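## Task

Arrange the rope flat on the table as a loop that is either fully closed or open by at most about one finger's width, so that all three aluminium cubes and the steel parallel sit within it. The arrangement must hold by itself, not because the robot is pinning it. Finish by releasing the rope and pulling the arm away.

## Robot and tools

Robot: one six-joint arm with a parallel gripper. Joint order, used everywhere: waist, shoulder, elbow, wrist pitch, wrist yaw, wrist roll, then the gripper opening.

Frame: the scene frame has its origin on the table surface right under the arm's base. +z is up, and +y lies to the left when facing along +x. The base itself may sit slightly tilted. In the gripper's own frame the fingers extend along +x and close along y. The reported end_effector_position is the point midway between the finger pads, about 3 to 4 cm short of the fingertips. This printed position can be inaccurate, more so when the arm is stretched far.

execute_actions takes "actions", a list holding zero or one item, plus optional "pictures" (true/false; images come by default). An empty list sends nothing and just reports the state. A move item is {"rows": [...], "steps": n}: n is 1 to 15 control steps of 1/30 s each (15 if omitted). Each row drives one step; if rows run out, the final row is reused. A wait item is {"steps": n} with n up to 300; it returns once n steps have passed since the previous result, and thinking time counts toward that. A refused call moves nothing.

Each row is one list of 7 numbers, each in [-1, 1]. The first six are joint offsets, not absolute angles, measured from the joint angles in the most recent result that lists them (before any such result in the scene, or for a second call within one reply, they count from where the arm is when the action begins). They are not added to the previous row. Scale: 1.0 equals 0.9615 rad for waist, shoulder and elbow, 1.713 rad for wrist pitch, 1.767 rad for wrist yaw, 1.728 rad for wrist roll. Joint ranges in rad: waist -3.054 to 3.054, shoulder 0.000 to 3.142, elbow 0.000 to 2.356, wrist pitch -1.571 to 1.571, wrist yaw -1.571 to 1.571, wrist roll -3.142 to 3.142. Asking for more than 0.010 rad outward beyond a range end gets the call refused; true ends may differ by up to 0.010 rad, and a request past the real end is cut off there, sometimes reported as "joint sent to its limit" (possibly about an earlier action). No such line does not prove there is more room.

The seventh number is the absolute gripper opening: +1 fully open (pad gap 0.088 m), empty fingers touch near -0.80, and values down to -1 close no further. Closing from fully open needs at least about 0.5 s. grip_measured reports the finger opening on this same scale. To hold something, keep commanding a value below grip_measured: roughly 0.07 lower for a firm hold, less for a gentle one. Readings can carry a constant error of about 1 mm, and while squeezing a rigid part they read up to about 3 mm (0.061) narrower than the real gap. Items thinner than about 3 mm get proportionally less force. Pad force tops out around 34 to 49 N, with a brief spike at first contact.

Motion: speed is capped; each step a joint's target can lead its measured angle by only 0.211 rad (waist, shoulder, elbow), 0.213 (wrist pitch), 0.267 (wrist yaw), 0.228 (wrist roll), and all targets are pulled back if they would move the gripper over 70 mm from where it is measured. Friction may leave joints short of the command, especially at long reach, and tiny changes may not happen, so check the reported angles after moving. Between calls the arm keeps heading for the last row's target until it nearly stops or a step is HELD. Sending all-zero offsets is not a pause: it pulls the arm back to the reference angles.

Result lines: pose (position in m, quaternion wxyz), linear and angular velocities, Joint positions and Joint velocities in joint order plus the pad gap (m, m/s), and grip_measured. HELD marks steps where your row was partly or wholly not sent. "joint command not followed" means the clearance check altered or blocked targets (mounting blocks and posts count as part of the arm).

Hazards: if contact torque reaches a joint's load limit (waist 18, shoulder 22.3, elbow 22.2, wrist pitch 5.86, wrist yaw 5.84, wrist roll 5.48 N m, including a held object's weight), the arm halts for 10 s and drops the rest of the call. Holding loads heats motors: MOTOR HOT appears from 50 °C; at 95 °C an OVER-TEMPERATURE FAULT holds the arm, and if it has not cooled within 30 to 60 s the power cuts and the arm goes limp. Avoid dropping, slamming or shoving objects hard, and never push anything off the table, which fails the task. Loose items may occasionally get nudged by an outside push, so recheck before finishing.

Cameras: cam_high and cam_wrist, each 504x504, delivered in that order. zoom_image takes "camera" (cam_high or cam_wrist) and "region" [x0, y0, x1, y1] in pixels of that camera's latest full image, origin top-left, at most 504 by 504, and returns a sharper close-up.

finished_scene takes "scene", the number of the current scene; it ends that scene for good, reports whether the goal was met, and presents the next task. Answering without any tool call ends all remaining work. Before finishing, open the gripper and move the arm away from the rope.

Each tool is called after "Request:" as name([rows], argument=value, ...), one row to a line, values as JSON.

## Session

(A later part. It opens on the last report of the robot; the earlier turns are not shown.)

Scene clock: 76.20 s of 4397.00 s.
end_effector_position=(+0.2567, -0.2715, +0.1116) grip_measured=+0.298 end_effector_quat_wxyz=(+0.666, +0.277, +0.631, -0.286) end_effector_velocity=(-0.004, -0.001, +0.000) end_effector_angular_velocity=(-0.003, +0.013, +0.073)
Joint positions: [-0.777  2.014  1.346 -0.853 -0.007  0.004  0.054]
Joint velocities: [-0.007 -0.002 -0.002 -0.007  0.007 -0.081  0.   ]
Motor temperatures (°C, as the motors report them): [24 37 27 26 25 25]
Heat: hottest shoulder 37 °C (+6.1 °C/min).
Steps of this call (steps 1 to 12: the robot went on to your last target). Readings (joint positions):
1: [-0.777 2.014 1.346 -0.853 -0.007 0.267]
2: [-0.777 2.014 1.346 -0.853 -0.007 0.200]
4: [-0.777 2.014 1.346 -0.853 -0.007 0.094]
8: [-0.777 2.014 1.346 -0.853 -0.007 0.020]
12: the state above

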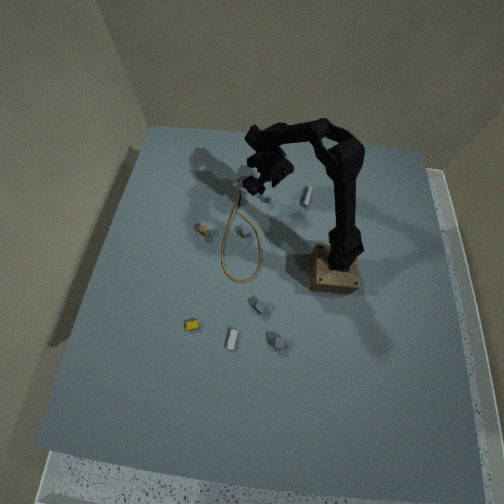

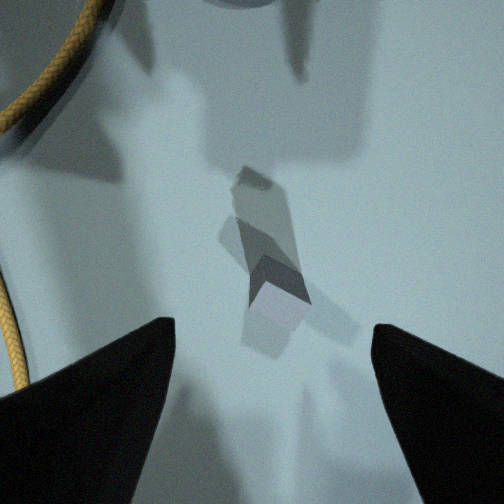

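Request:
execute_actions([
  {"rows":[[0,0,0,0,0,0.26,0.3]],"steps":10},
], pictures=false)

Request:
execute_actions([
  {"rows":[[0,0.11,-0.11,0.12,0,0,0.3]],"steps":12},
])

Request:
execute_actions([
  {"rows":[[0,0,0,0,0,0,-0.7]],"steps":12},
], pictures=false)

Scene clock: 81.00 s of 4397.00 s.
end_effector_position=(+0.2567, -0.2713, +0.1115) grip_measured=+0.298 end_effector_quat_wxyz=(+0.592, +0.411, +0.556, -0.413) end_effector_velocity=(-0.000, +0.001, +0.001) end_effector_angular_velocity=(+0.016, -0.011, -0.244)
Joint positions: [-0.777  2.014  1.346 -0.853 -0.007  0.43   0.054]
Joint velocities: [-0.002 -0.002  0.002 -0.007 -0.007  0.242 -0.   ]
Motor temperatures (°C, as the motors report them): [24 38 27 26 25 25]
Heat: hottest shoulder 38 °C (+6.1 °C/min).
Steps of this call (steps 1 to 30: the robot went on to your last target; steps 31 to 90: nothing new was sent; then 1.47 s passed at rest; steps 91 to 100: all 10 steps of this action). Readings (joint positions):
91: [-0.777 2.014 1.346 -0.853 -0.007 0.052]
92: [-0.777 2.014 1.346 -0.853 -0.007 0.122]
94: [-0.777 2.014 1.346 -0.853 -0.007 0.255]
98: [-0.777 2.014 1.346 -0.853 -0.007 0.407]
100: the state above

Scene clock: 81.40 s of 4397.00 s.
end_effector_position=(+0.2552, -0.2697, +0.0538) grip_measured=+0.298 end_effector_quat_wxyz=(+0.591, +0.412, +0.556, -0.414) end_effector_velocity=(+0.000, +0.003, +0.000) end_effector_angular_velocity=(+0.021, -0.011, -0.009)
Joint positions: [-0.777  2.118  1.244 -0.648 -0.007  0.432  0.054]
Joint velocities: [-0.002 -0.002 -0.002 -0.007 -0.022  0.007  0.   ]
Motor temperatures (°C, as the motors report them): [24 38 27 26 25 25]
Heat: hottest shoulder 38 °C (+6.1 °C/min).
Steps of this call (steps 1 to 12: all 12 steps of this action). Readings (joint positions):
1: [-0.777 2.025 1.329 -0.808 -0.007 0.432]
2: [-0.777 2.036 1.313 -0.743 -0.007 0.432]
4: [-0.777 2.076 1.288 -0.692 -0.007 0.432]
8: [-0.777 2.118 1.245 -0.664 -0.007 0.432]
12: the state above

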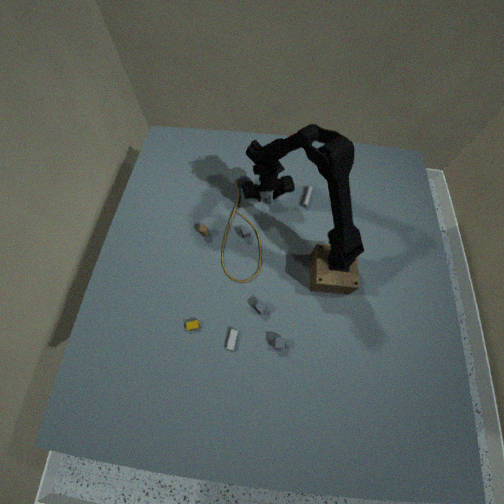

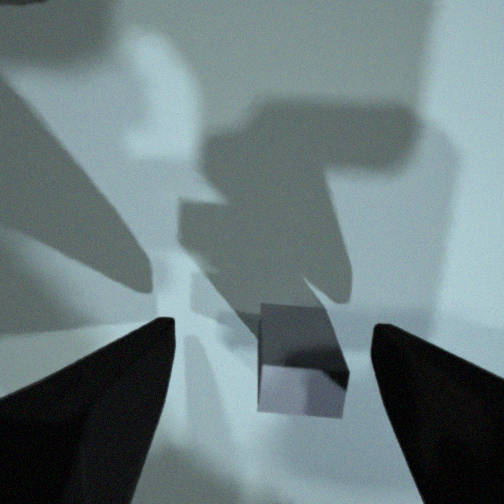

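Scene clock: 81.80 s of 4397.00 s.
end_effector_position=(+0.2554, -0.2700, +0.0539) grip_measured=-0.444 end_effector_quat_wxyz=(+0.592, +0.412, +0.556, -0.414) end_effector_velocity=(+0.002, -0.002, +0.001) end_effector_angular_velocity=(-0.005, -0.013, +0.020)
Joint positions: [-0.777  2.118  1.244 -0.647 -0.007  0.432  0.017]
Joint velocities: [-0.002 -0.002  0.002  0.007 -0.007 -0.022  0.02 ]
Motor temperatures (°C, as the motors report them): [24 38 27 26 25 25]
Heat: hottest shoulder 38 °C (+6.0 °C/min).
Steps of this call (steps 1 to 12: all 12 steps of this action). Readings (joint positions):
1: [-0.777 2.118 1.244 -0.648 -0.007 0.432]
2: [-0.777 2.118 1.244 -0.649 -0.007 0.432]
4: [-0.777 2.118 1.244 -0.649 -0.007 0.432]
8: [-0.777 2.118 1.244 -0.648 -0.007 0.432]
12: the state above

Request:
execute_actions([
  {"rows":[[0,-0.12,0.1,-0.12,0,0,-0.55]],"steps":10},
], pictures=false)

Request:
execute_actions([
  {"rows":[[0.67,-0.08,-0.15,0,0,0.56,-0.55]]},
], pictures=false)

Request:
execute_actions([
  {"steps":10},
])

Request:
execute_actions([
  {"rows":[[0,0.12,-0.1,0.14,0,0,-0.55]],"steps":12},
], pictures=false)

Request:
execute_actions([
  {"rows":[[0,0,0,0,0,0,0.1]],"steps":10},
], pictures=false)

Request:
execute_actions([
  {"rows":[[0,-0.14,0.1,-0.14,0,0,0.1]],"steps":10},
], pictures=false)

Request:
execute_actions([
  {"rows":[[0.78,-0.1,-0.16,0.03,0,-0.81,0.5]]},
], pictures=false)

Request:
execute_actions([
  {"steps":14},
])

Scene clock: 92.87 s of 4397.00 s.
end_effector_position=(+0.2571, -0.2717, +0.1139) grip_measured=-0.441 end_effector_quat_wxyz=(+0.596, +0.411, +0.551, -0.415) end_effector_velocity=(-0.018, +0.023, -0.003) end_effector_angular_velocity=(+0.109, +0.073, +0.006)
Joint positions: [-0.777  2.003  1.338 -0.844 -0.007  0.432  0.017]
Joint velocities: [-0.002 -0.002 -0.007 -0.125 -0.022 -0.007 -0.   ]
Motor temperatures (°C, as the motors report them): [24 38 27 26 25 25]
Heat: hottest shoulder 38 °C (+6.1 °C/min).
Steps of this call (steps 1 to 15: the robot went on to your last target; steps 16 to 90: nothing new was sent; then 7.73 s passed at rest; steps 91 to 100: all 10 steps of this action). Readings (joint positions):
91: [-0.777 2.107 1.259 -0.690 -0.007 0.432]
92: [-0.777 2.095 1.272 -0.754 -0.007 0.432]
94: [-0.777 2.054 1.291 -0.808 -0.007 0.432]
98: [-0.777 2.006 1.336 -0.835 -0.007 0.432]
100: the state above

Scene clock: 93.37 s of 4397.00 s.
end_effector_position=(+0.3327, -0.0525, +0.1051) grip_measured=-0.441 end_effector_quat_wxyz=(+0.518, +0.482, +0.524, -0.475) end_effector_velocity=(-0.010, +0.017, -0.006) end_effector_angular_velocity=(+0.013, +0.047, -0.830)
Joint positions: [-0.123  1.938  1.207 -0.842 -0.013  1.323  0.017]
Joint velocities: [ 0.042 -0.002 -0.032 -0.007 -0.007  0.872 -0.   ]
Motor temperatures (°C, as the motors report them): [24 38 27 26 25 25]
Heat: hottest shoulder 38 °C (+6.0 °C/min).
Steps of this call (steps 1 to 15: all 15 steps of this action). Readings (joint positions):
1: [-0.766 1.996 1.323 -0.835 0.001 0.474]
2: [-0.737 1.984 1.297 -0.836 0.005 0.532]
4: [-0.638 1.962 1.250 -0.848 0.001 0.651]
8: [-0.395 1.949 1.216 -0.843 -0.003 0.908]
15: the state above

Scene clock: 93.70 s of 4397.00 s.
end_effector_position=(+0.3312, -0.0563, +0.1046) grip_measured=-0.441 end_effector_quat_wxyz=(+0.498, +0.501, +0.504, -0.497) end_effector_velocity=(-0.004, +0.001, -0.001) end_effector_angular_velocity=(+0.024, +0.009, -0.044)
Joint positions: [-0.134  1.938  1.205 -0.843 -0.01   1.395  0.017]
Joint velocities: [-0.007 -0.002 -0.007 -0.007 -0.022  0.037  0.   ]
Motor temperatures (°C, as the motors report them): [24 38 27 26 25 25]
Heat: hottest shoulder 38 °C (+6.1 °C/min).
Steps of this call (steps 1 to 10: the robot went on to your last target). Readings (joint positions):
1: [-0.124 1.938 1.206 -0.843 -0.013 1.346]
2: [-0.127 1.938 1.206 -0.843 -0.011 1.362]
4: [-0.132 1.938 1.205 -0.843 -0.010 1.380]
8: [-0.134 1.938 1.205 -0.843 -0.010 1.393]
10: the state above

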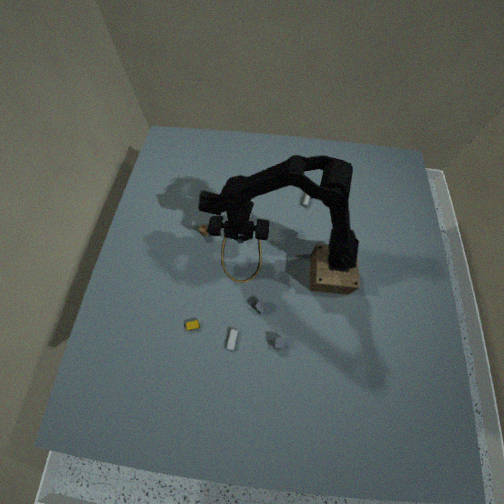

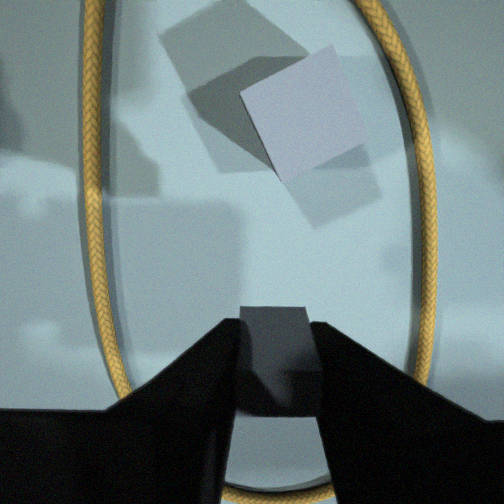

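Scene clock: 94.10 s of 4397.00 s.
end_effector_position=(+0.3386, -0.0575, +0.0527) grip_measured=-0.441 end_effector_quat_wxyz=(+0.509, +0.509, +0.492, -0.489) end_effector_velocity=(+0.016, -0.001, +0.002) end_effector_angular_velocity=(-0.005, -0.071, -0.005)
Joint positions: [-0.134  2.044  1.118 -0.608 -0.01   1.395  0.017]
Joint velocities: [ 0.002 -0.002  0.002  0.066 -0.007  0.007 -0.   ]
Motor temperatures (°C, as the motors report them): [24 38 27 26 25 25]
Heat: hottest shoulder 38 °C (+6.0 °C/min).
Steps of this call (steps 1 to 12: all 12 steps of this action). Readings (joint positions):
1: [-0.134 1.949 1.190 -0.803 -0.010 1.395]
2: [-0.134 1.962 1.173 -0.730 -0.010 1.395]
4: [-0.134 2.010 1.151 -0.657 -0.010 1.395]
8: [-0.134 2.044 1.118 -0.619 -0.010 1.395]
12: the state above

Scene clock: 94.43 s of 4397.00 s.
end_effector_position=(+0.3389, -0.0576, +0.0528) grip_measured=+0.081 end_effector_quat_wxyz=(+0.510, +0.510, +0.492, -0.489) end_effector_velocity=(-0.002, +0.001, +0.000) end_effector_angular_velocity=(+0.008, +0.006, +0.005)
Joint positions: [-0.134  2.044  1.118 -0.606 -0.01   1.395  0.043]
Joint velocities: [-0.002 -0.002 -0.002 -0.007 -0.007 -0.007  0.01 ]
Motor temperatures (°C, as the motors report them): [24 38 27 26 25 25]
Heat: hottest shoulder 38 °C (+6.2 °C/min).
Steps of this call (steps 1 to 10: all 10 steps of this action). Readings (joint positions):
1: [-0.134 2.044 1.118 -0.606 -0.010 1.395]
2: [-0.134 2.044 1.118 -0.606 -0.010 1.395]
4: [-0.134 2.044 1.118 -0.606 -0.010 1.395]
8: [-0.134 2.044 1.118 -0.606 -0.010 1.395]
10: the state above

Scene clock: 94.77 s of 4397.00 s.
end_effector_position=(+0.3375, -0.0573, +0.1161) grip_measured=+0.097 end_effector_quat_wxyz=(+0.510, +0.510, +0.492, -0.489) end_effector_velocity=(-0.034, +0.006, -0.001) end_effector_angular_velocity=(+0.033, +0.150, +0.005)
Joint positions: [-0.134  1.908  1.214 -0.838 -0.01   1.395  0.044]
Joint velocities: [-0.002 -0.002 -0.002 -0.154 -0.007 -0.007 -0.   ]
Motor temperatures (°C, as the motors report them): [24 38 27 26 25 25]
Heat: hottest shoulder 38 °C (+6.2 °C/min).
Steps of this call (steps 1 to 10: all 10 steps of this action). Readings (joint positions):
1: [-0.134 2.030 1.132 -0.654 -0.010 1.395]
2: [-0.134 2.013 1.145 -0.723 -0.010 1.395]
4: [-0.134 1.960 1.168 -0.791 -0.010 1.395]
8: [-0.134 1.910 1.213 -0.827 -0.010 1.395]
10: the state above

Scene clock: 95.27 s of 4397.00 s.
end_effector_position=(+0.2622, +0.1727, +0.1106) grip_measured=+0.496 end_effector_quat_wxyz=(+0.713, -0.046, +0.696, +0.068) end_effector_velocity=(-0.049, +0.057, -0.005) end_effector_angular_velocity=(-0.060, -0.053, +2.225)
Joint positions: [ 0.614  1.823  1.074 -0.786 -0.015  0.414  0.063]
Joint velocities: [ 0.242 -0.012 -0.037  0.007  0.007 -1.985  0.001]
Motor temperatures (°C, as the motors report them): [24 38 27 26 25 25]
Heat: hottest shoulder 38 °C (+6.1 °C/min).
Steps of this call (steps 1 to 15: all 15 steps of this action). Readings (joint positions):
1: [-0.120 1.897 1.191 -0.818 -0.000 1.347]
2: [-0.082 1.879 1.159 -0.808 0.002 1.282]
4: [0.035 1.848 1.110 -0.806 -0.004 1.152]
8: [0.291 1.830 1.082 -0.789 -0.007 0.884]
15: the state above

Scene clock: 95.73 s of 4397.00 s.
end_effector_position=(+0.2615, +0.1725, +0.1101) grip_measured=+0.498 end_effector_quat_wxyz=(+0.688, -0.193, +0.668, +0.208) end_effector_velocity=(-0.002, -0.001, +0.000) end_effector_angular_velocity=(+0.001, +0.009, +0.049)
Joint positions: [ 0.616  1.822  1.072 -0.786 -0.013  0.002  0.063]
Joint velocities: [-0.002 -0.002 -0.002 -0.007 -0.007 -0.051 -0.   ]
Motor temperatures (°C, as the motors report them): [24 38 27 26 25 25]
Heat: hottest shoulder 38 °C (+6.1 °C/min).
Steps of this call (steps 1 to 14: the robot went on to your last target). Readings (joint positions):
1: [0.619 1.823 1.073 -0.786 -0.015 0.347]
2: [0.619 1.823 1.073 -0.786 -0.015 0.281]
4: [0.616 1.823 1.072 -0.786 -0.013 0.150]
8: [0.616 1.822 1.072 -0.786 -0.013 0.031]
14: the state above

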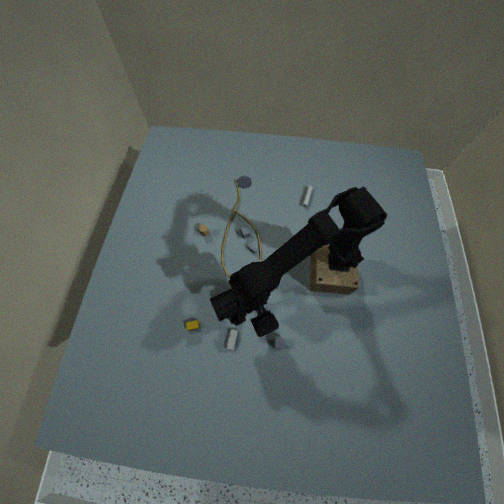

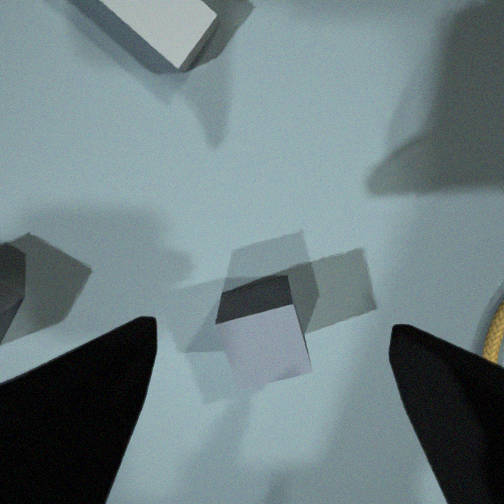

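Request:
execute_actions([
  {"rows":[[0.02,-0.04,-0.09,0.01,0,-0.15,0.5]],"steps":12},
], pictures=false)

Request:
execute_actions([
  {"rows":[[0,0.15,-0.07,0.14,0,0,0.5]],"steps":12},
])

Request:
execute_actions([
  {"rows":[[0,0,0,0,0,0,-0.4]],"steps":12},
], pictures=false)

Request:
execute_actions([
  {"rows":[[0,-0.17,0.08,-0.15,0,0,-0.4]],"steps":10},
], pictures=false)

Request:
execute_actions([
  {"rows":[[-0.62,0.19,0.28,-0.04,0,0.15,-0.4]]},
], pictures=false)

Request:
execute_actions([
  {"steps":8},
])

Scene clock: 103.97 s of 4397.00 s.
end_effector_position=(+0.2419, +0.1658, +0.1019) grip_measured=+0.498 end_effector_quat_wxyz=(+0.645, -0.286, +0.644, +0.295) end_effector_velocity=(+0.002, +0.000, +0.003) end_effector_angular_velocity=(+0.016, -0.011, +0.029)
Joint positions: [ 0.634  1.793  0.997 -0.771 -0.013 -0.252  0.063]
Joint velocities: [-0.007 -0.012 -0.002  0.007 -0.007 -0.037 -0.   ]
Motor temperatures (°C, as the motors report them): [24 37 27 26 25 25]
Heat: hottest shoulder 37 °C (+5.0 °C/min).
Steps of this call (steps 1 to 30: the robot went on to your last target; steps 31 to 90: nothing new was sent; then 4.83 s passed at rest; steps 91 to 102: all 12 steps of this action). Readings (joint positions):
91: [0.617 1.817 1.060 -0.775 -0.013 -0.056]
92: [0.620 1.808 1.043 -0.772 -0.013 -0.120]
94: [0.628 1.797 1.015 -0.777 -0.013 -0.192]
98: [0.634 1.796 0.997 -0.773 -0.013 -0.241]
102: the state above

Scene clock: 104.37 s of 4397.00 s.
end_effector_position=(+0.2519, +0.1726, +0.0519) grip_measured=+0.498 end_effector_quat_wxyz=(+0.658, -0.284, +0.631, +0.297) end_effector_velocity=(-0.004, -0.002, +0.001) end_effector_angular_velocity=(-0.004, +0.018, +0.005)
Joint positions: [ 0.634  1.93   0.934 -0.534 -0.013 -0.252  0.063]
Joint velocities: [-0.002 -0.007 -0.002 -0.022 -0.007 -0.007 -0.   ]
Motor temperatures (°C, as the motors report them): [24 37 27 26 25 25]
Heat: hottest shoulder 37 °C (+5.1 °C/min).
Steps of this call (steps 1 to 12: all 12 steps of this action). Readings (joint positions):
1: [0.634 1.811 0.986 -0.727 -0.013 -0.252]
2: [0.634 1.834 0.978 -0.653 -0.013 -0.252]
4: [0.634 1.893 0.965 -0.586 -0.013 -0.252]
8: [0.634 1.930 0.934 -0.549 -0.013 -0.252]
12: the state above

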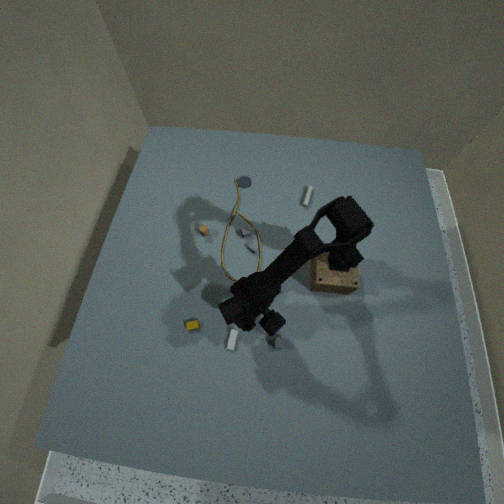

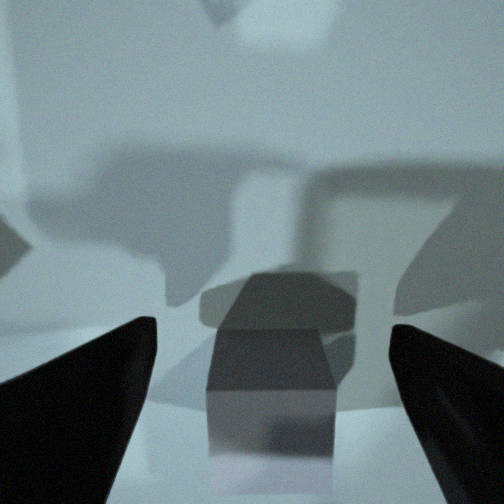

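Scene clock: 104.77 s of 4397.00 s.
end_effector_position=(+0.2519, +0.1726, +0.0519) grip_measured=-0.230 end_effector_quat_wxyz=(+0.658, -0.284, +0.631, +0.297) end_effector_velocity=(+0.001, +0.001, +0.000) end_effector_angular_velocity=(+0.010, -0.002, +0.005)
Joint positions: [ 0.634  1.93   0.934 -0.534 -0.013 -0.252  0.028]
Joint velocities: [-0.002 -0.002 -0.002  0.007 -0.007 -0.007 -0.   ]
Motor temperatures (°C, as the motors report them): [24 37 27 26 25 25]
Heat: hottest shoulder 37 °C (+5.0 °C/min).
Steps of this call (steps 1 to 12: all 12 steps of this action). Readings (joint positions):
1: [0.634 1.930 0.934 -0.534 -0.013 -0.252]
2: [0.634 1.930 0.934 -0.534 -0.013 -0.252]
4: [0.634 1.930 0.934 -0.534 -0.013 -0.252]
8: [0.634 1.930 0.934 -0.534 -0.013 -0.252]
12: the state above

Scene clock: 105.10 s of 4397.00 s.
end_effector_position=(+0.2449, +0.1679, +0.1107) grip_measured=-0.230 end_effector_quat_wxyz=(+0.653, -0.285, +0.636, +0.296) end_effector_velocity=(-0.029, -0.019, -0.001) end_effector_angular_velocity=(-0.080, +0.132, -0.010)
Joint positions: [ 0.634  1.771  1.01  -0.783 -0.013 -0.252  0.028]
Joint velocities: [-0.002 -0.002 -0.002 -0.154 -0.007  0.007 -0.001]
Motor temperatures (°C, as the motors report them): [24 37 27 26 25 25]
Heat: hottest shoulder 37 °C (+5.0 °C/min).
Steps of this call (steps 1 to 10: all 10 steps of this action). Readings (joint positions):
1: [0.634 1.912 0.945 -0.575 -0.013 -0.252]
2: [0.634 1.888 0.955 -0.651 -0.013 -0.252]
4: [0.634 1.820 0.970 -0.730 -0.013 -0.252]
8: [0.634 1.772 1.009 -0.770 -0.013 -0.252]
10: the state above

Scene clock: 105.60 s of 4397.00 s.
end_effector_position=(+0.3548, -0.0038, +0.1173) grip_measured=-0.229 end_effector_quat_wxyz=(+0.723, +0.008, +0.691, -0.004) end_effector_velocity=(-0.005, -0.001, -0.013) end_effector_angular_velocity=(+0.008, +0.046, -0.014)
Joint positions: [ 0.026  1.944  1.269 -0.851 -0.006  0.004  0.028]
Joint velocities: [-0.007  0.037 -0.002 -0.007 -0.007  0.007 -0.   ]
Motor temperatures (°C, as the motors report them): [24 37 27 26 25 25]
Heat: hottest shoulder 37 °C (+5.1 °C/min).
Steps of this call (steps 1 to 15: all 15 steps of this action). Readings (joint positions):
1: [0.618 1.798 1.035 -0.819 -0.023 -0.207]
2: [0.581 1.833 1.078 -0.830 -0.026 -0.151]
4: [0.484 1.898 1.163 -0.821 -0.021 -0.081]
8: [0.266 1.931 1.252 -0.837 -0.018 -0.018]
15: the state above

Scene clock: 105.87 s of 4397.00 s.
end_effector_position=(+0.3548, +0.0013, +0.1171) grip_measured=-0.229 end_effector_quat_wxyz=(+0.723, +0.005, +0.691, +0.002) end_effector_velocity=(-0.002, +0.000, +0.002) end_effector_angular_velocity=(+0.008, +0.003, -0.009)
Joint positions: [ 0.038  1.945  1.269 -0.851 -0.01   0.004  0.028]
Joint velocities: [-0.002 -0.007 -0.002 -0.007 -0.007  0.007 -0.   ]
Motor temperatures (°C, as the motors report them): [24 37 27 26 25 25]
Heat: hottest shoulder 37 °C (+5.0 °C/min).
Steps of this call (steps 1 to 8: the robot went on to your last target). Readings (joint positions):
1: [0.027 1.945 1.269 -0.851 -0.007 0.004]
2: [0.031 1.945 1.269 -0.851 -0.008 0.004]
4: [0.037 1.945 1.269 -0.851 -0.010 0.004]
8: the state above

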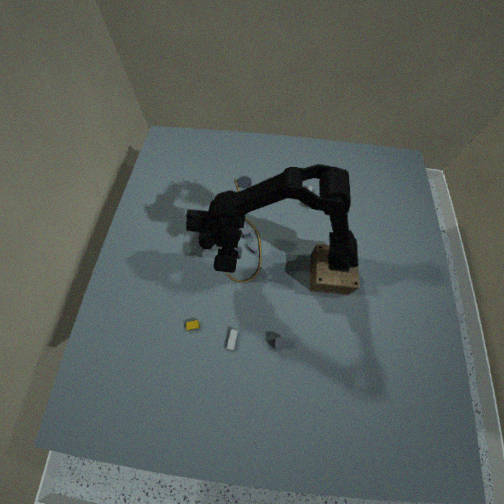

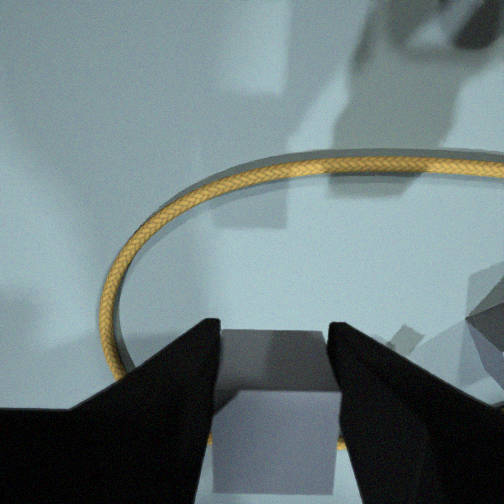

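Request:
execute_actions([
  {"rows":[[0,0.15,-0.11,0.13,0,0,-0.4]],"steps":12},
], pictures=false)

Request:
execute_actions([
  {"rows":[[0,0,0,0,0,0,0.2]],"steps":10},
], pictures=false)

Request:
execute_actions([
  {"rows":[[0,-0.19,0.01,-0.12,0,0,0.2]],"steps":12},
], pictures=false)

Request:
execute_actions([
  {"rows":[[1,0,0,0,0,0,0.5]]},
], pictures=false)

Request:
execute_actions([
  {"steps":10},
], pictures=false)

Request:
execute_actions([
  {"rows":[[0.07,0,0,0,0,0,0.5]],"steps":10},
])

Scene clock: 116.13 s of 4397.00 s.
end_effector_position=(+0.3541, +0.0013, +0.0526) grip_measured=-0.229 end_effector_quat_wxyz=(+0.719, +0.005, +0.695, +0.002) end_effector_velocity=(+0.007, +0.000, -0.001) end_effector_angular_velocity=(+0.007, -0.032, +0.005)
Joint positions: [ 0.038  2.079  1.174 -0.633 -0.01   0.005  0.028]
Joint velocities: [-0.002  0.002 -0.002  0.037 -0.007 -0.007 -0.   ]
Motor temperatures (°C, as the motors report them): [24 37 27 26 25 25]
Heat: hottest shoulder 37 °C (+4.1 °C/min).
Steps of this call (steps 1 to 30: the robot went on to your last target; steps 31 to 90: nothing new was sent; then 6.87 s passed at rest; steps 91 to 102: all 12 steps of this action). Readings (joint positions):
91: [0.038 1.962 1.253 -0.809 -0.010 0.005]
92: [0.038 1.981 1.239 -0.735 -0.010 0.005]
94: [0.038 2.039 1.215 -0.673 -0.010 0.005]
98: [0.038 2.079 1.174 -0.640 -0.010 0.005]
102: the state above

Scene clock: 116.47 s of 4397.00 s.
end_effector_position=(+0.3542, +0.0013, +0.0526) grip_measured=+0.183 end_effector_quat_wxyz=(+0.719, +0.005, +0.695, +0.002) end_effector_velocity=(-0.005, +0.000, +0.000) end_effector_angular_velocity=(+0.007, +0.022, +0.020)
Joint positions: [ 0.038  2.079  1.174 -0.632 -0.01   0.005  0.048]
Joint velocities: [-0.002 -0.002 -0.002 -0.022 -0.007 -0.022  0.009]
Motor temperatures (°C, as the motors report them): [24 37 27 26 25 25]
Heat: hottest shoulder 37 °C (+4.1 °C/min).
Steps of this call (steps 1 to 10: all 10 steps of this action). Readings (joint positions):
1: [0.038 2.079 1.174 -0.632 -0.010 0.005]
2: [0.038 2.079 1.174 -0.632 -0.010 0.005]
4: [0.038 2.079 1.174 -0.632 -0.010 0.005]
8: [0.038 2.079 1.174 -0.632 -0.010 0.005]
10: the state above

Scene clock: 116.87 s of 4397.00 s.
end_effector_position=(+0.3357, +0.0013, +0.1143) grip_measured=+0.198 end_effector_quat_wxyz=(+0.717, +0.005, +0.697, +0.002) end_effector_velocity=(-0.002, -0.000, +0.000) end_effector_angular_velocity=(-0.008, +0.007, +0.010)
Joint positions: [ 0.038  1.896  1.189 -0.836 -0.01   0.005  0.049]
Joint velocities: [ 0.002 -0.002 -0.002 -0.007  0.007 -0.007 -0.   ]
Motor temperatures (°C, as the motors report them): [24 37 27 26 25 25]
Heat: hottest shoulder 37 °C (+4.1 °C/min).
Steps of this call (steps 1 to 12: all 12 steps of this action). Readings (joint positions):
1: [0.038 2.058 1.176 -0.665 -0.010 0.005]
2: [0.038 2.031 1.174 -0.738 -0.010 0.005]
4: [0.038 1.960 1.171 -0.793 -0.010 0.005]
8: [0.038 1.896 1.189 -0.823 -0.010 0.005]
12: the state above

Scene clock: 117.37 s of 4397.00 s.
end_effector_position=(+0.2222, +0.2524, +0.1143) grip_measured=+0.497 end_effector_quat_wxyz=(+0.654, -0.281, +0.637, +0.296) end_effector_velocity=(-0.433, +0.378, +0.002) end_effector_angular_velocity=(+0.051, +0.062, +1.683)
Joint positions: [ 0.884  1.896  1.189 -0.833 -0.009  0.005  0.063]
Joint velocities: [ 1.673 -0.007 -0.002 -0.007 -0.081 -0.007  0.001]
Motor temperatures (°C, as the motors report them): [24 37 27 26 25 25]
Heat: hottest shoulder 37 °C (+4.0 °C/min).
Steps of this call (steps 1 to 15: all 15 steps of this action). Readings (joint positions):
1: [0.054 1.896 1.189 -0.835 0.001 0.005]
2: [0.095 1.896 1.189 -0.835 0.003 0.005]
4: [0.210 1.896 1.189 -0.834 -0.004 0.005]
8: [0.460 1.896 1.189 -0.833 -0.007 0.005]
15: the state above

Scene clock: 117.70 s of 4397.00 s.
end_effector_position=(+0.1910, +0.2763, +0.1143) grip_measured=+0.498 end_effector_quat_wxyz=(+0.635, -0.316, +0.621, +0.334) end_effector_velocity=(-0.003, -0.001, +0.000) end_effector_angular_velocity=(-0.002, +0.010, +0.025)
Joint positions: [ 0.999  1.896  1.189 -0.835 -0.013  0.005  0.063]
Joint velocities: [ 0.002 -0.002 -0.002 -0.007 -0.007 -0.022 -0.   ]
Motor temperatures (°C, as the motors report them): [24 37 27 26 25 25]
Heat: hottest shoulder 37 °C (+3.1 °C/min).
Steps of this call (steps 1 to 10: the robot went on to your last target). Readings (joint positions):
1: [0.934 1.896 1.189 -0.833 -0.012 0.005]
2: [0.971 1.896 1.189 -0.833 -0.015 0.005]
4: [1.004 1.896 1.189 -0.834 -0.015 0.005]
8: [1.001 1.896 1.189 -0.835 -0.013 0.005]
10: the state above

Scene clock: 118.03 s of 4397.00 s.
end_effector_position=(+0.1719, +0.2886, +0.1143) grip_measured=+0.498 end_effector_quat_wxyz=(+0.623, -0.338, +0.609, +0.355) end_effector_velocity=(-0.001, -0.000, +0.001) end_effector_angular_velocity=(+0.009, +0.020, -0.014)
Joint positions: [ 1.068  1.896  1.189 -0.835 -0.011  0.005  0.063]
Joint velocities: [-0.007 -0.002  0.002 -0.007 -0.022  0.007  0.   ]
Motor temperatures (°C, as the motors report them): [24 37 27 26 25 25]
Heat: hottest shoulder 37 °C (+3.0 °C/min).
Steps of this call (steps 1 to 10: all 10 steps of this action). Readings (joint positions):
1: [1.004 1.896 1.189 -0.835 -0.010 0.005]
2: [1.016 1.896 1.189 -0.835 -0.010 0.005]
4: [1.046 1.896 1.189 -0.835 -0.010 0.005]
8: [1.068 1.896 1.189 -0.835 -0.011 0.005]
10: the state above

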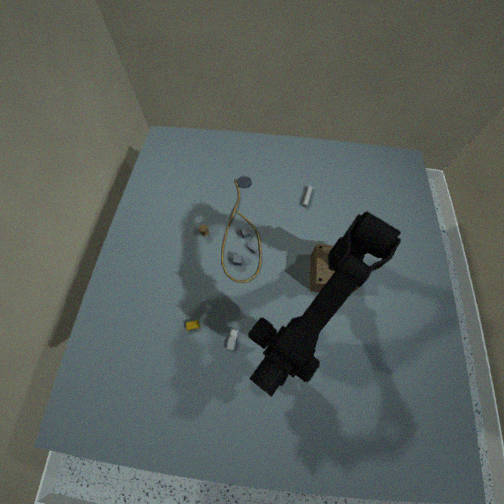

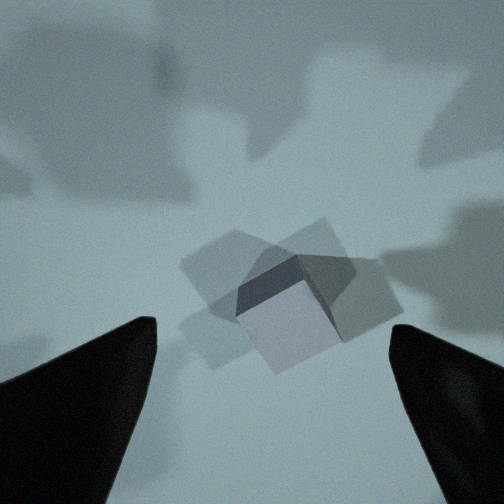

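Request:
execute_actions([
  {"rows":[[0,-0.04,-0.07,0.01,0,-0.29,0.5]],"steps":12},
], pictures=false)

Request:
execute_actions([
  {"rows":[[0,0.15,-0.1,0.145,0,0,0.5]],"steps":12},
])

Request:
execute_actions([
  {"rows":[[0,0,0,0,0,0,-0.4]],"steps":12},
], pictures=false)

Request:
execute_actions([
  {"rows":[[0,-0.19,0.04,-0.14,0,0,-0.4]],"steps":10},
], pictures=false)

Request:
execute_actions([
  {"rows":[[-1,0,0,0,0,0.29,-0.4]]},
], pictures=false)

Request:
execute_actions([
  {"steps":12},
])

Scene clock: 125.00 s of 4397.00 s.
end_effector_position=(+0.1654, +0.2776, +0.1103) grip_measured=+0.498 end_effector_quat_wxyz=(+0.520, -0.479, +0.511, +0.490) end_effector_velocity=(-0.001, -0.001, +0.005) end_effector_angular_velocity=(+0.010, -0.001, +0.181)
Joint positions: [ 1.067  1.868  1.134 -0.819 -0.011 -0.481  0.063]
Joint velocities: [-0.002 -0.017 -0.002 -0.007 -0.007 -0.183  0.   ]
Motor temperatures (°C, as the motors report them): [24 36 27 26 25 25]
Heat: hottest shoulder 36 °C (+0.0 °C/min).
Steps of this call (steps 1 to 15: the robot went on to your last target; steps 16 to 90: nothing new was sent; then 3.57 s passed at rest; steps 91 to 102: all 12 steps of this action). Readings (joint positions):
91: [1.067 1.891 1.180 -0.826 -0.011 -0.049]
92: [1.067 1.884 1.168 -0.823 -0.011 -0.119]
94: [1.067 1.874 1.148 -0.824 -0.011 -0.253]
98: [1.067 1.871 1.135 -0.821 -0.011 -0.437]
102: the state above

Scene clock: 125.40 s of 4397.00 s.
end_effector_position=(+0.1673, +0.2808, +0.0489) grip_measured=+0.498 end_effector_quat_wxyz=(+0.524, -0.478, +0.506, +0.491) end_effector_velocity=(-0.001, +0.002, +0.002) end_effector_angular_velocity=(+0.014, -0.000, +0.010)
Joint positions: [ 1.067  2.009  1.041 -0.573 -0.011 -0.482  0.063]
Joint velocities: [ 0.002 -0.007 -0.002  0.007 -0.007 -0.007 -0.   ]
Motor temperatures (°C, as the motors report them): [24 36 27 26 25 25]
Heat: hottest shoulder 36 °C (+0.0 °C/min).
Steps of this call (steps 1 to 12: all 12 steps of this action). Readings (joint positions):
1: [1.067 1.884 1.119 -0.775 -0.011 -0.482]
2: [1.067 1.903 1.105 -0.699 -0.011 -0.482]
4: [1.067 1.963 1.082 -0.629 -0.011 -0.482]
8: [1.067 2.008 1.041 -0.591 -0.011 -0.482]
12: the state above

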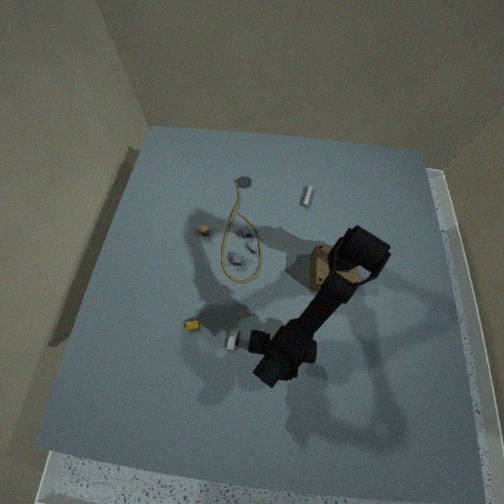

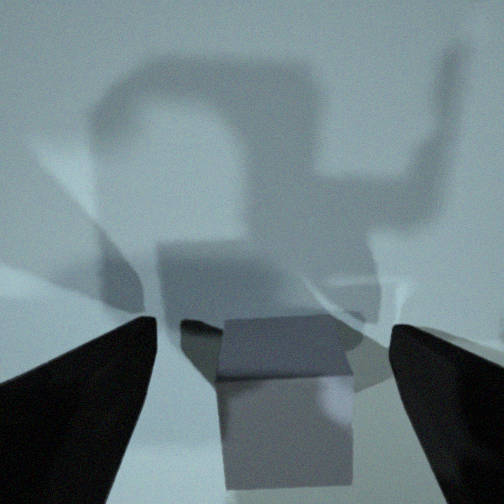

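Scene clock: 125.80 s of 4397.00 s.
end_effector_position=(+0.1673, +0.2809, +0.0489) grip_measured=-0.223 end_effector_quat_wxyz=(+0.524, -0.478, +0.506, +0.491) end_effector_velocity=(-0.000, -0.000, +0.001) end_effector_angular_velocity=(+0.002, +0.007, +0.020)
Joint positions: [ 1.067  2.009  1.041 -0.573 -0.011 -0.482  0.028]
Joint velocities: [-0.002 -0.002  0.002 -0.007 -0.007 -0.022 -0.   ]
Motor temperatures (°C, as the motors report them): [24 36 27 26 25 25]
Heat: hottest shoulder 36 °C (+0.0 °C/min).
Steps of this call (steps 1 to 12: all 12 steps of this action). Readings (joint positions):
1: [1.067 2.009 1.041 -0.574 -0.011 -0.482]
2: [1.067 2.009 1.041 -0.574 -0.011 -0.482]
4: [1.067 2.009 1.041 -0.573 -0.011 -0.482]
8: [1.067 2.009 1.041 -0.574 -0.011 -0.482]
12: the state above

Scene clock: 126.13 s of 4397.00 s.
end_effector_position=(+0.1592, +0.2673, +0.1097) grip_measured=-0.223 end_effector_quat_wxyz=(+0.519, -0.479, +0.511, +0.490) end_effector_velocity=(-0.018, -0.025, -0.000) end_effector_angular_velocity=(-0.108, +0.090, +0.020)
Joint positions: [ 1.067  1.829  1.08  -0.806 -0.011 -0.482  0.028]
Joint velocities: [-0.002 -0.002 -0.002 -0.139 -0.022 -0.022  0.   ]
Motor temperatures (°C, as the motors report them): [24 36 27 26 25 25]
Heat: hottest shoulder 36 °C (+0.0 °C/min).
Steps of this call (steps 1 to 10: all 10 steps of this action). Readings (joint positions):
1: [1.067 1.987 1.047 -0.610 -0.011 -0.482]
2: [1.067 1.958 1.048 -0.686 -0.011 -0.482]
4: [1.067 1.885 1.050 -0.760 -0.011 -0.482]
8: [1.067 1.830 1.080 -0.793 -0.011 -0.482]
10: the state above

Scene clock: 126.63 s of 4397.00 s.
end_effector_position=(+0.3076, +0.0519, +0.1098) grip_measured=-0.223 end_effector_quat_wxyz=(+0.712, -0.048, +0.699, +0.057) end_effector_velocity=(+0.080, -0.510, -0.000) end_effector_angular_velocity=(-0.154, -0.002, -1.649)
Joint positions: [ 0.201  1.829  1.08  -0.802 -0.01   0.013  0.028]
Joint velocities: [-1.58  -0.002 -0.002 -0.022  0.154  0.066 -0.   ]
Motor temperatures (°C, as the motors report them): [24 36 27 26 25 25]
Heat: hottest shoulder 36 °C (+0.0 °C/min).
Steps of this call (steps 1 to 15: all 15 steps of this action). Readings (joint positions):
1: [1.051 1.829 1.080 -0.808 -0.024 -0.429]
2: [1.007 1.829 1.080 -0.808 -0.026 -0.359]
4: [0.885 1.829 1.080 -0.801 -0.017 -0.225]
8: [0.632 1.829 1.080 -0.802 -0.014 -0.040]
15: the state above

Scene clock: 127.03 s of 4397.00 s.
end_effector_position=(+0.3108, +0.0222, +0.1098) grip_measured=-0.223 end_effector_quat_wxyz=(+0.713, -0.015, +0.701, +0.021) end_effector_velocity=(-0.002, +0.002, +0.002) end_effector_angular_velocity=(+0.022, +0.004, +0.005)
Joint positions: [ 0.106  1.829  1.08  -0.804 -0.008  0.016  0.028]
Joint velocities: [-0.002 -0.007 -0.002 -0.007 -0.022 -0.007 -0.   ]
Motor temperatures (°C, as the motors report them): [24 36 27 26 25 25]
Heat: hottest shoulder 36 °C (+0.0 °C/min).
Steps of this call (steps 1 to 12: the robot went on to your last target). Readings (joint positions):
1: [0.156 1.829 1.080 -0.802 -0.006 0.015]
2: [0.126 1.829 1.080 -0.803 -0.005 0.016]
4: [0.103 1.829 1.080 -0.804 -0.005 0.016]
8: [0.106 1.829 1.080 -0.804 -0.008 0.016]
12: the state above

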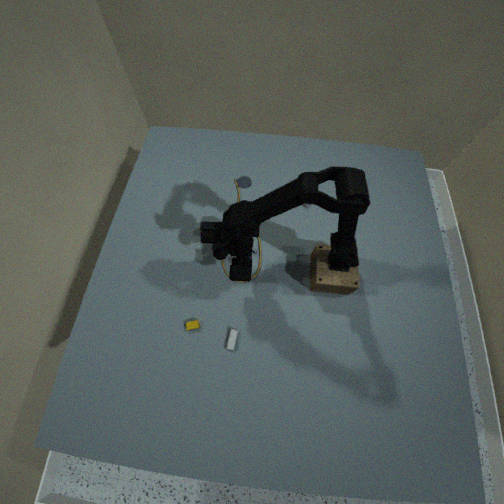

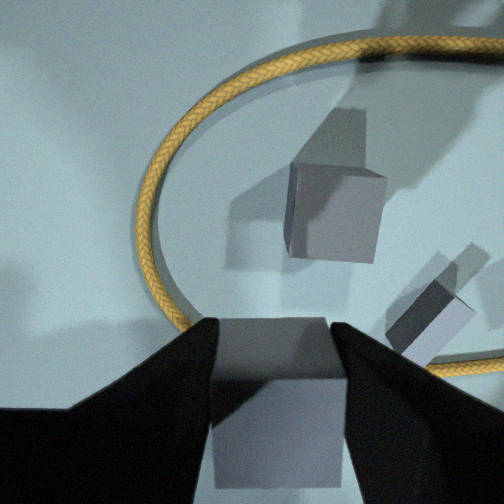

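Request:
execute_actions([
  {"rows":[[0.06,0.1,0.14,-0.03,0,0.9,-0.4]]},
], pictures=false)

Request:
execute_actions([
  {"steps":12},
], pictures=false)

Request:
execute_actions([
  {"rows":[[0,0.14,-0.1,0.14,0,0,-0.4]],"steps":12},
], pictures=false)

Request:
execute_actions([
  {"rows":[[0,0,0,0,0,0,0.1]],"steps":10},
], pictures=false)

Request:
execute_actions([
  {"rows":[[0,-0.2,0.1,-0.15,0,0,0.1]],"steps":10},
], pictures=false)

Request:
execute_actions([
  {"rows":[[-0.3,-0.7,-0.1,-0.22,0,-0.9,0.1]]},
], pictures=false)

Request:
execute_actions([
  {"steps":15},
])

Scene clock: 136.67 s of 4397.00 s.
end_effector_position=(+0.3312, +0.0429, +0.1104) grip_measured=-0.223 end_effector_quat_wxyz=(+0.639, +0.304, +0.641, -0.299) end_effector_velocity=(-0.006, +0.002, -0.001) end_effector_angular_velocity=(+0.019, +0.045, -1.958)
Joint positions: [ 0.164  1.916  1.201 -0.854 -0.008  1.006  0.028]
Joint velocities: [-0.002  0.002 -0.002 -0.022 -0.022  1.956 -0.   ]
Motor temperatures (°C, as the motors report them): [24 36 27 26 25 25]
Heat: hottest shoulder 36 °C (-1.0 °C/min).
Steps of this call (steps 1 to 30: the robot went on to your last target; steps 31 to 90: nothing new was sent; then 6.13 s passed at rest; steps 91 to 105: all 15 steps of this action). Readings (joint positions):
91: [0.111 1.844 1.098 -0.827 -0.008 0.070]
92: [0.122 1.864 1.126 -0.840 -0.008 0.140]
94: [0.146 1.899 1.172 -0.835 -0.008 0.273]
98: [0.164 1.911 1.198 -0.851 -0.008 0.541]
105: the state above

Scene clock: 137.07 s of 4397.00 s.
end_effector_position=(+0.3314, +0.0429, +0.1106) grip_measured=-0.223 end_effector_quat_wxyz=(+0.533, +0.465, +0.536, -0.460) end_effector_velocity=(-0.002, +0.002, +0.000) end_effector_angular_velocity=(+0.021, +0.012, -0.215)
Joint positions: [ 0.164  1.916  1.201 -0.854 -0.008  1.552  0.028]
Joint velocities: [-0.002 -0.002 -0.002 -0.007 -0.022  0.212 -0.   ]
Motor temperatures (°C, as the motors report them): [24 36 28 26 25 25]
Heat: hottest shoulder 36 °C (-1.0 °C/min).
Steps of this call (steps 1 to 12: the robot went on to your last target). Readings (joint positions):
1: [0.164 1.916 1.201 -0.854 -0.008 1.073]
2: [0.164 1.916 1.201 -0.854 -0.008 1.140]
4: [0.164 1.916 1.201 -0.854 -0.008 1.274]
8: [0.164 1.916 1.201 -0.854 -0.008 1.494]
12: the state above

Scene clock: 137.47 s of 4397.00 s.
end_effector_position=(+0.3373, +0.0434, +0.0525) grip_measured=-0.223 end_effector_quat_wxyz=(+0.537, +0.472, +0.531, -0.455) end_effector_velocity=(+0.002, +0.001, -0.001) end_effector_angular_velocity=(+0.009, -0.016, +0.005)
Joint positions: [ 0.163  2.043  1.114 -0.618 -0.009  1.554  0.028]
Joint velocities: [-0.002 -0.002 -0.007  0.022 -0.007 -0.007 -0.   ]
Motor temperatures (°C, as the motors report them): [24 36 28 26 25 25]
Heat: hottest shoulder 36 °C (-2.0 °C/min).
Steps of this call (steps 1 to 12: all 12 steps of this action). Readings (joint positions):
1: [0.164 1.932 1.189 -0.819 -0.008 1.554]
2: [0.164 1.949 1.175 -0.743 -0.008 1.554]
4: [0.164 2.005 1.154 -0.666 -0.008 1.554]
8: [0.163 2.043 1.114 -0.637 -0.009 1.554]
12: the state above

Scene clock: 137.80 s of 4397.00 s.
end_effector_position=(+0.3374, +0.0434, +0.0525) grip_measured=+0.085 end_effector_quat_wxyz=(+0.537, +0.472, +0.530, -0.455) end_effector_velocity=(-0.002, -0.002, +0.000) end_effector_angular_velocity=(-0.008, +0.006, +0.005)
Joint positions: [ 0.163  2.043  1.114 -0.618 -0.009  1.554  0.043]
Joint velocities: [-0.002 -0.002 -0.002 -0.007  0.007 -0.007  0.007]
Motor temperatures (°C, as the motors report them): [24 36 27 26 25 25]
Heat: hottest shoulder 36 °C (-2.0 °C/min).
Steps of this call (steps 1 to 10: all 10 steps of this action). Readings (joint positions):
1: [0.163 2.043 1.114 -0.618 -0.009 1.554]
2: [0.163 2.043 1.114 -0.618 -0.009 1.554]
4: [0.163 2.043 1.114 -0.618 -0.009 1.554]
8: [0.163 2.043 1.114 -0.618 -0.009 1.554]
10: the state above

Scene clock: 138.13 s of 4397.00 s.
end_effector_position=(+0.3383, +0.0435, +0.1361) grip_measured=+0.097 end_effector_quat_wxyz=(+0.549, +0.485, +0.518, -0.442) end_effector_velocity=(-0.040, -0.007, -0.001) end_effector_angular_velocity=(-0.029, +0.176, -0.010)
Joint positions: [ 0.163  1.846  1.215 -0.866 -0.008  1.554  0.044]
Joint velocities: [-0.002 -0.007 -0.002 -0.183  0.007  0.007  0.   ]
Motor temperatures (°C, as the motors report them): [24 36 28 26 25 25]
Heat: hottest shoulder 36 °C (-2.0 °C/min).
Steps of this call (steps 1 to 10: all 10 steps of this action). Readings (joint positions):
1: [0.163 2.024 1.126 -0.656 -0.009 1.554]
2: [0.163 1.999 1.136 -0.724 -0.008 1.554]
4: [0.163 1.924 1.159 -0.809 -0.008 1.554]
8: [0.163 1.849 1.214 -0.852 -0.008 1.554]
10: the state above

Scene clock: 138.63 s of 4397.00 s.
end_effector_position=(+0.2259, -0.0358, +0.2789) grip_measured=+0.098 end_effector_quat_wxyz=(+0.741, +0.300, +0.547, -0.248) end_effector_velocity=(-0.039, +0.006, +0.059) end_effector_angular_velocity=(-0.580, -0.157, +1.886)
Joint positions: [-0.122  1.182  1.134 -1.239 -0.006  0.645  0.044]
Joint velocities: [-0.007 -0.305 -0.002 -0.066 -0.007 -1.971  0.   ]
Motor temperatures (°C, as the motors report them): [24 36 28 26 25 25]
Heat: hottest shoulder 36 °C (-2.1 °C/min).
Steps of this call (steps 1 to 15: all 15 steps of this action). Readings (joint positions):
1: [0.153 1.831 1.206 -0.883 -0.015 1.516]
2: [0.123 1.806 1.190 -0.936 -0.017 1.466]
4: [0.032 1.725 1.159 -1.039 -0.014 1.368]
8: [-0.111 1.506 1.135 -1.195 -0.006 1.113]
15: the state above

Scene clock: 139.13 s of 4397.00 s.
end_effector_position=(+0.2245, -0.0358, +0.2790) grip_measured=+0.098 end_effector_quat_wxyz=(+0.798, +0.054, +0.597, -0.065) end_effector_velocity=(-0.002, -0.001, -0.001) end_effector_angular_velocity=(-0.032, +0.012, +0.087)
Joint positions: [-0.123  1.177  1.132 -1.241 -0.006  0.01   0.044]
Joint velocities: [-0.002 -0.002 -0.002 -0.007  0.007 -0.095 -0.   ]
Motor temperatures (°C, as the motors report them): [24 36 27 26 25 25]
Heat: hottest shoulder 36 °C (-2.0 °C/min).
Steps of this call (steps 1 to 15: the robot went on to your last target). Readings (joint positions):
1: [-0.122 1.177 1.134 -1.240 -0.006 0.578]
2: [-0.122 1.177 1.134 -1.240 -0.006 0.512]
4: [-0.123 1.177 1.132 -1.240 -0.006 0.378]
8: [-0.123 1.177 1.132 -1.241 -0.006 0.123]
15: the state above

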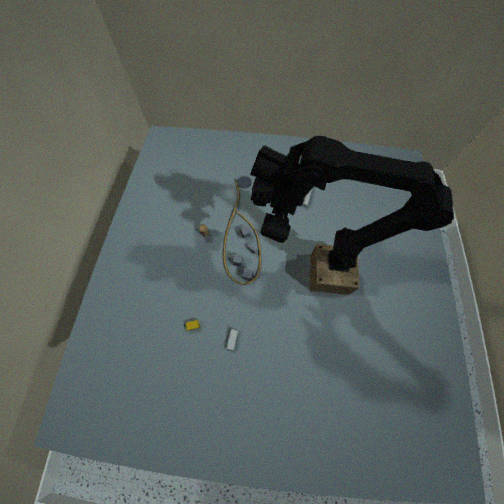

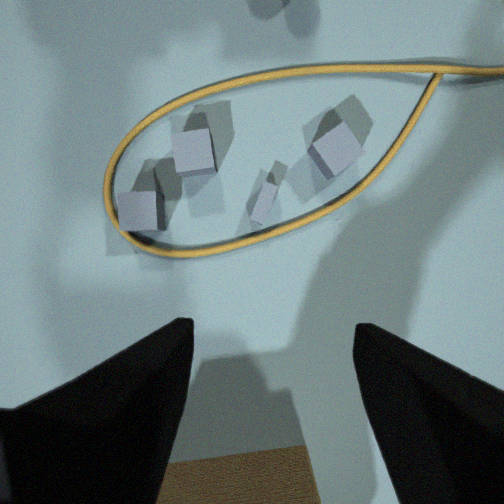

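All inside, loop closed.

Request:
finished_scene(scene=2)

The scene is finished: the task was done.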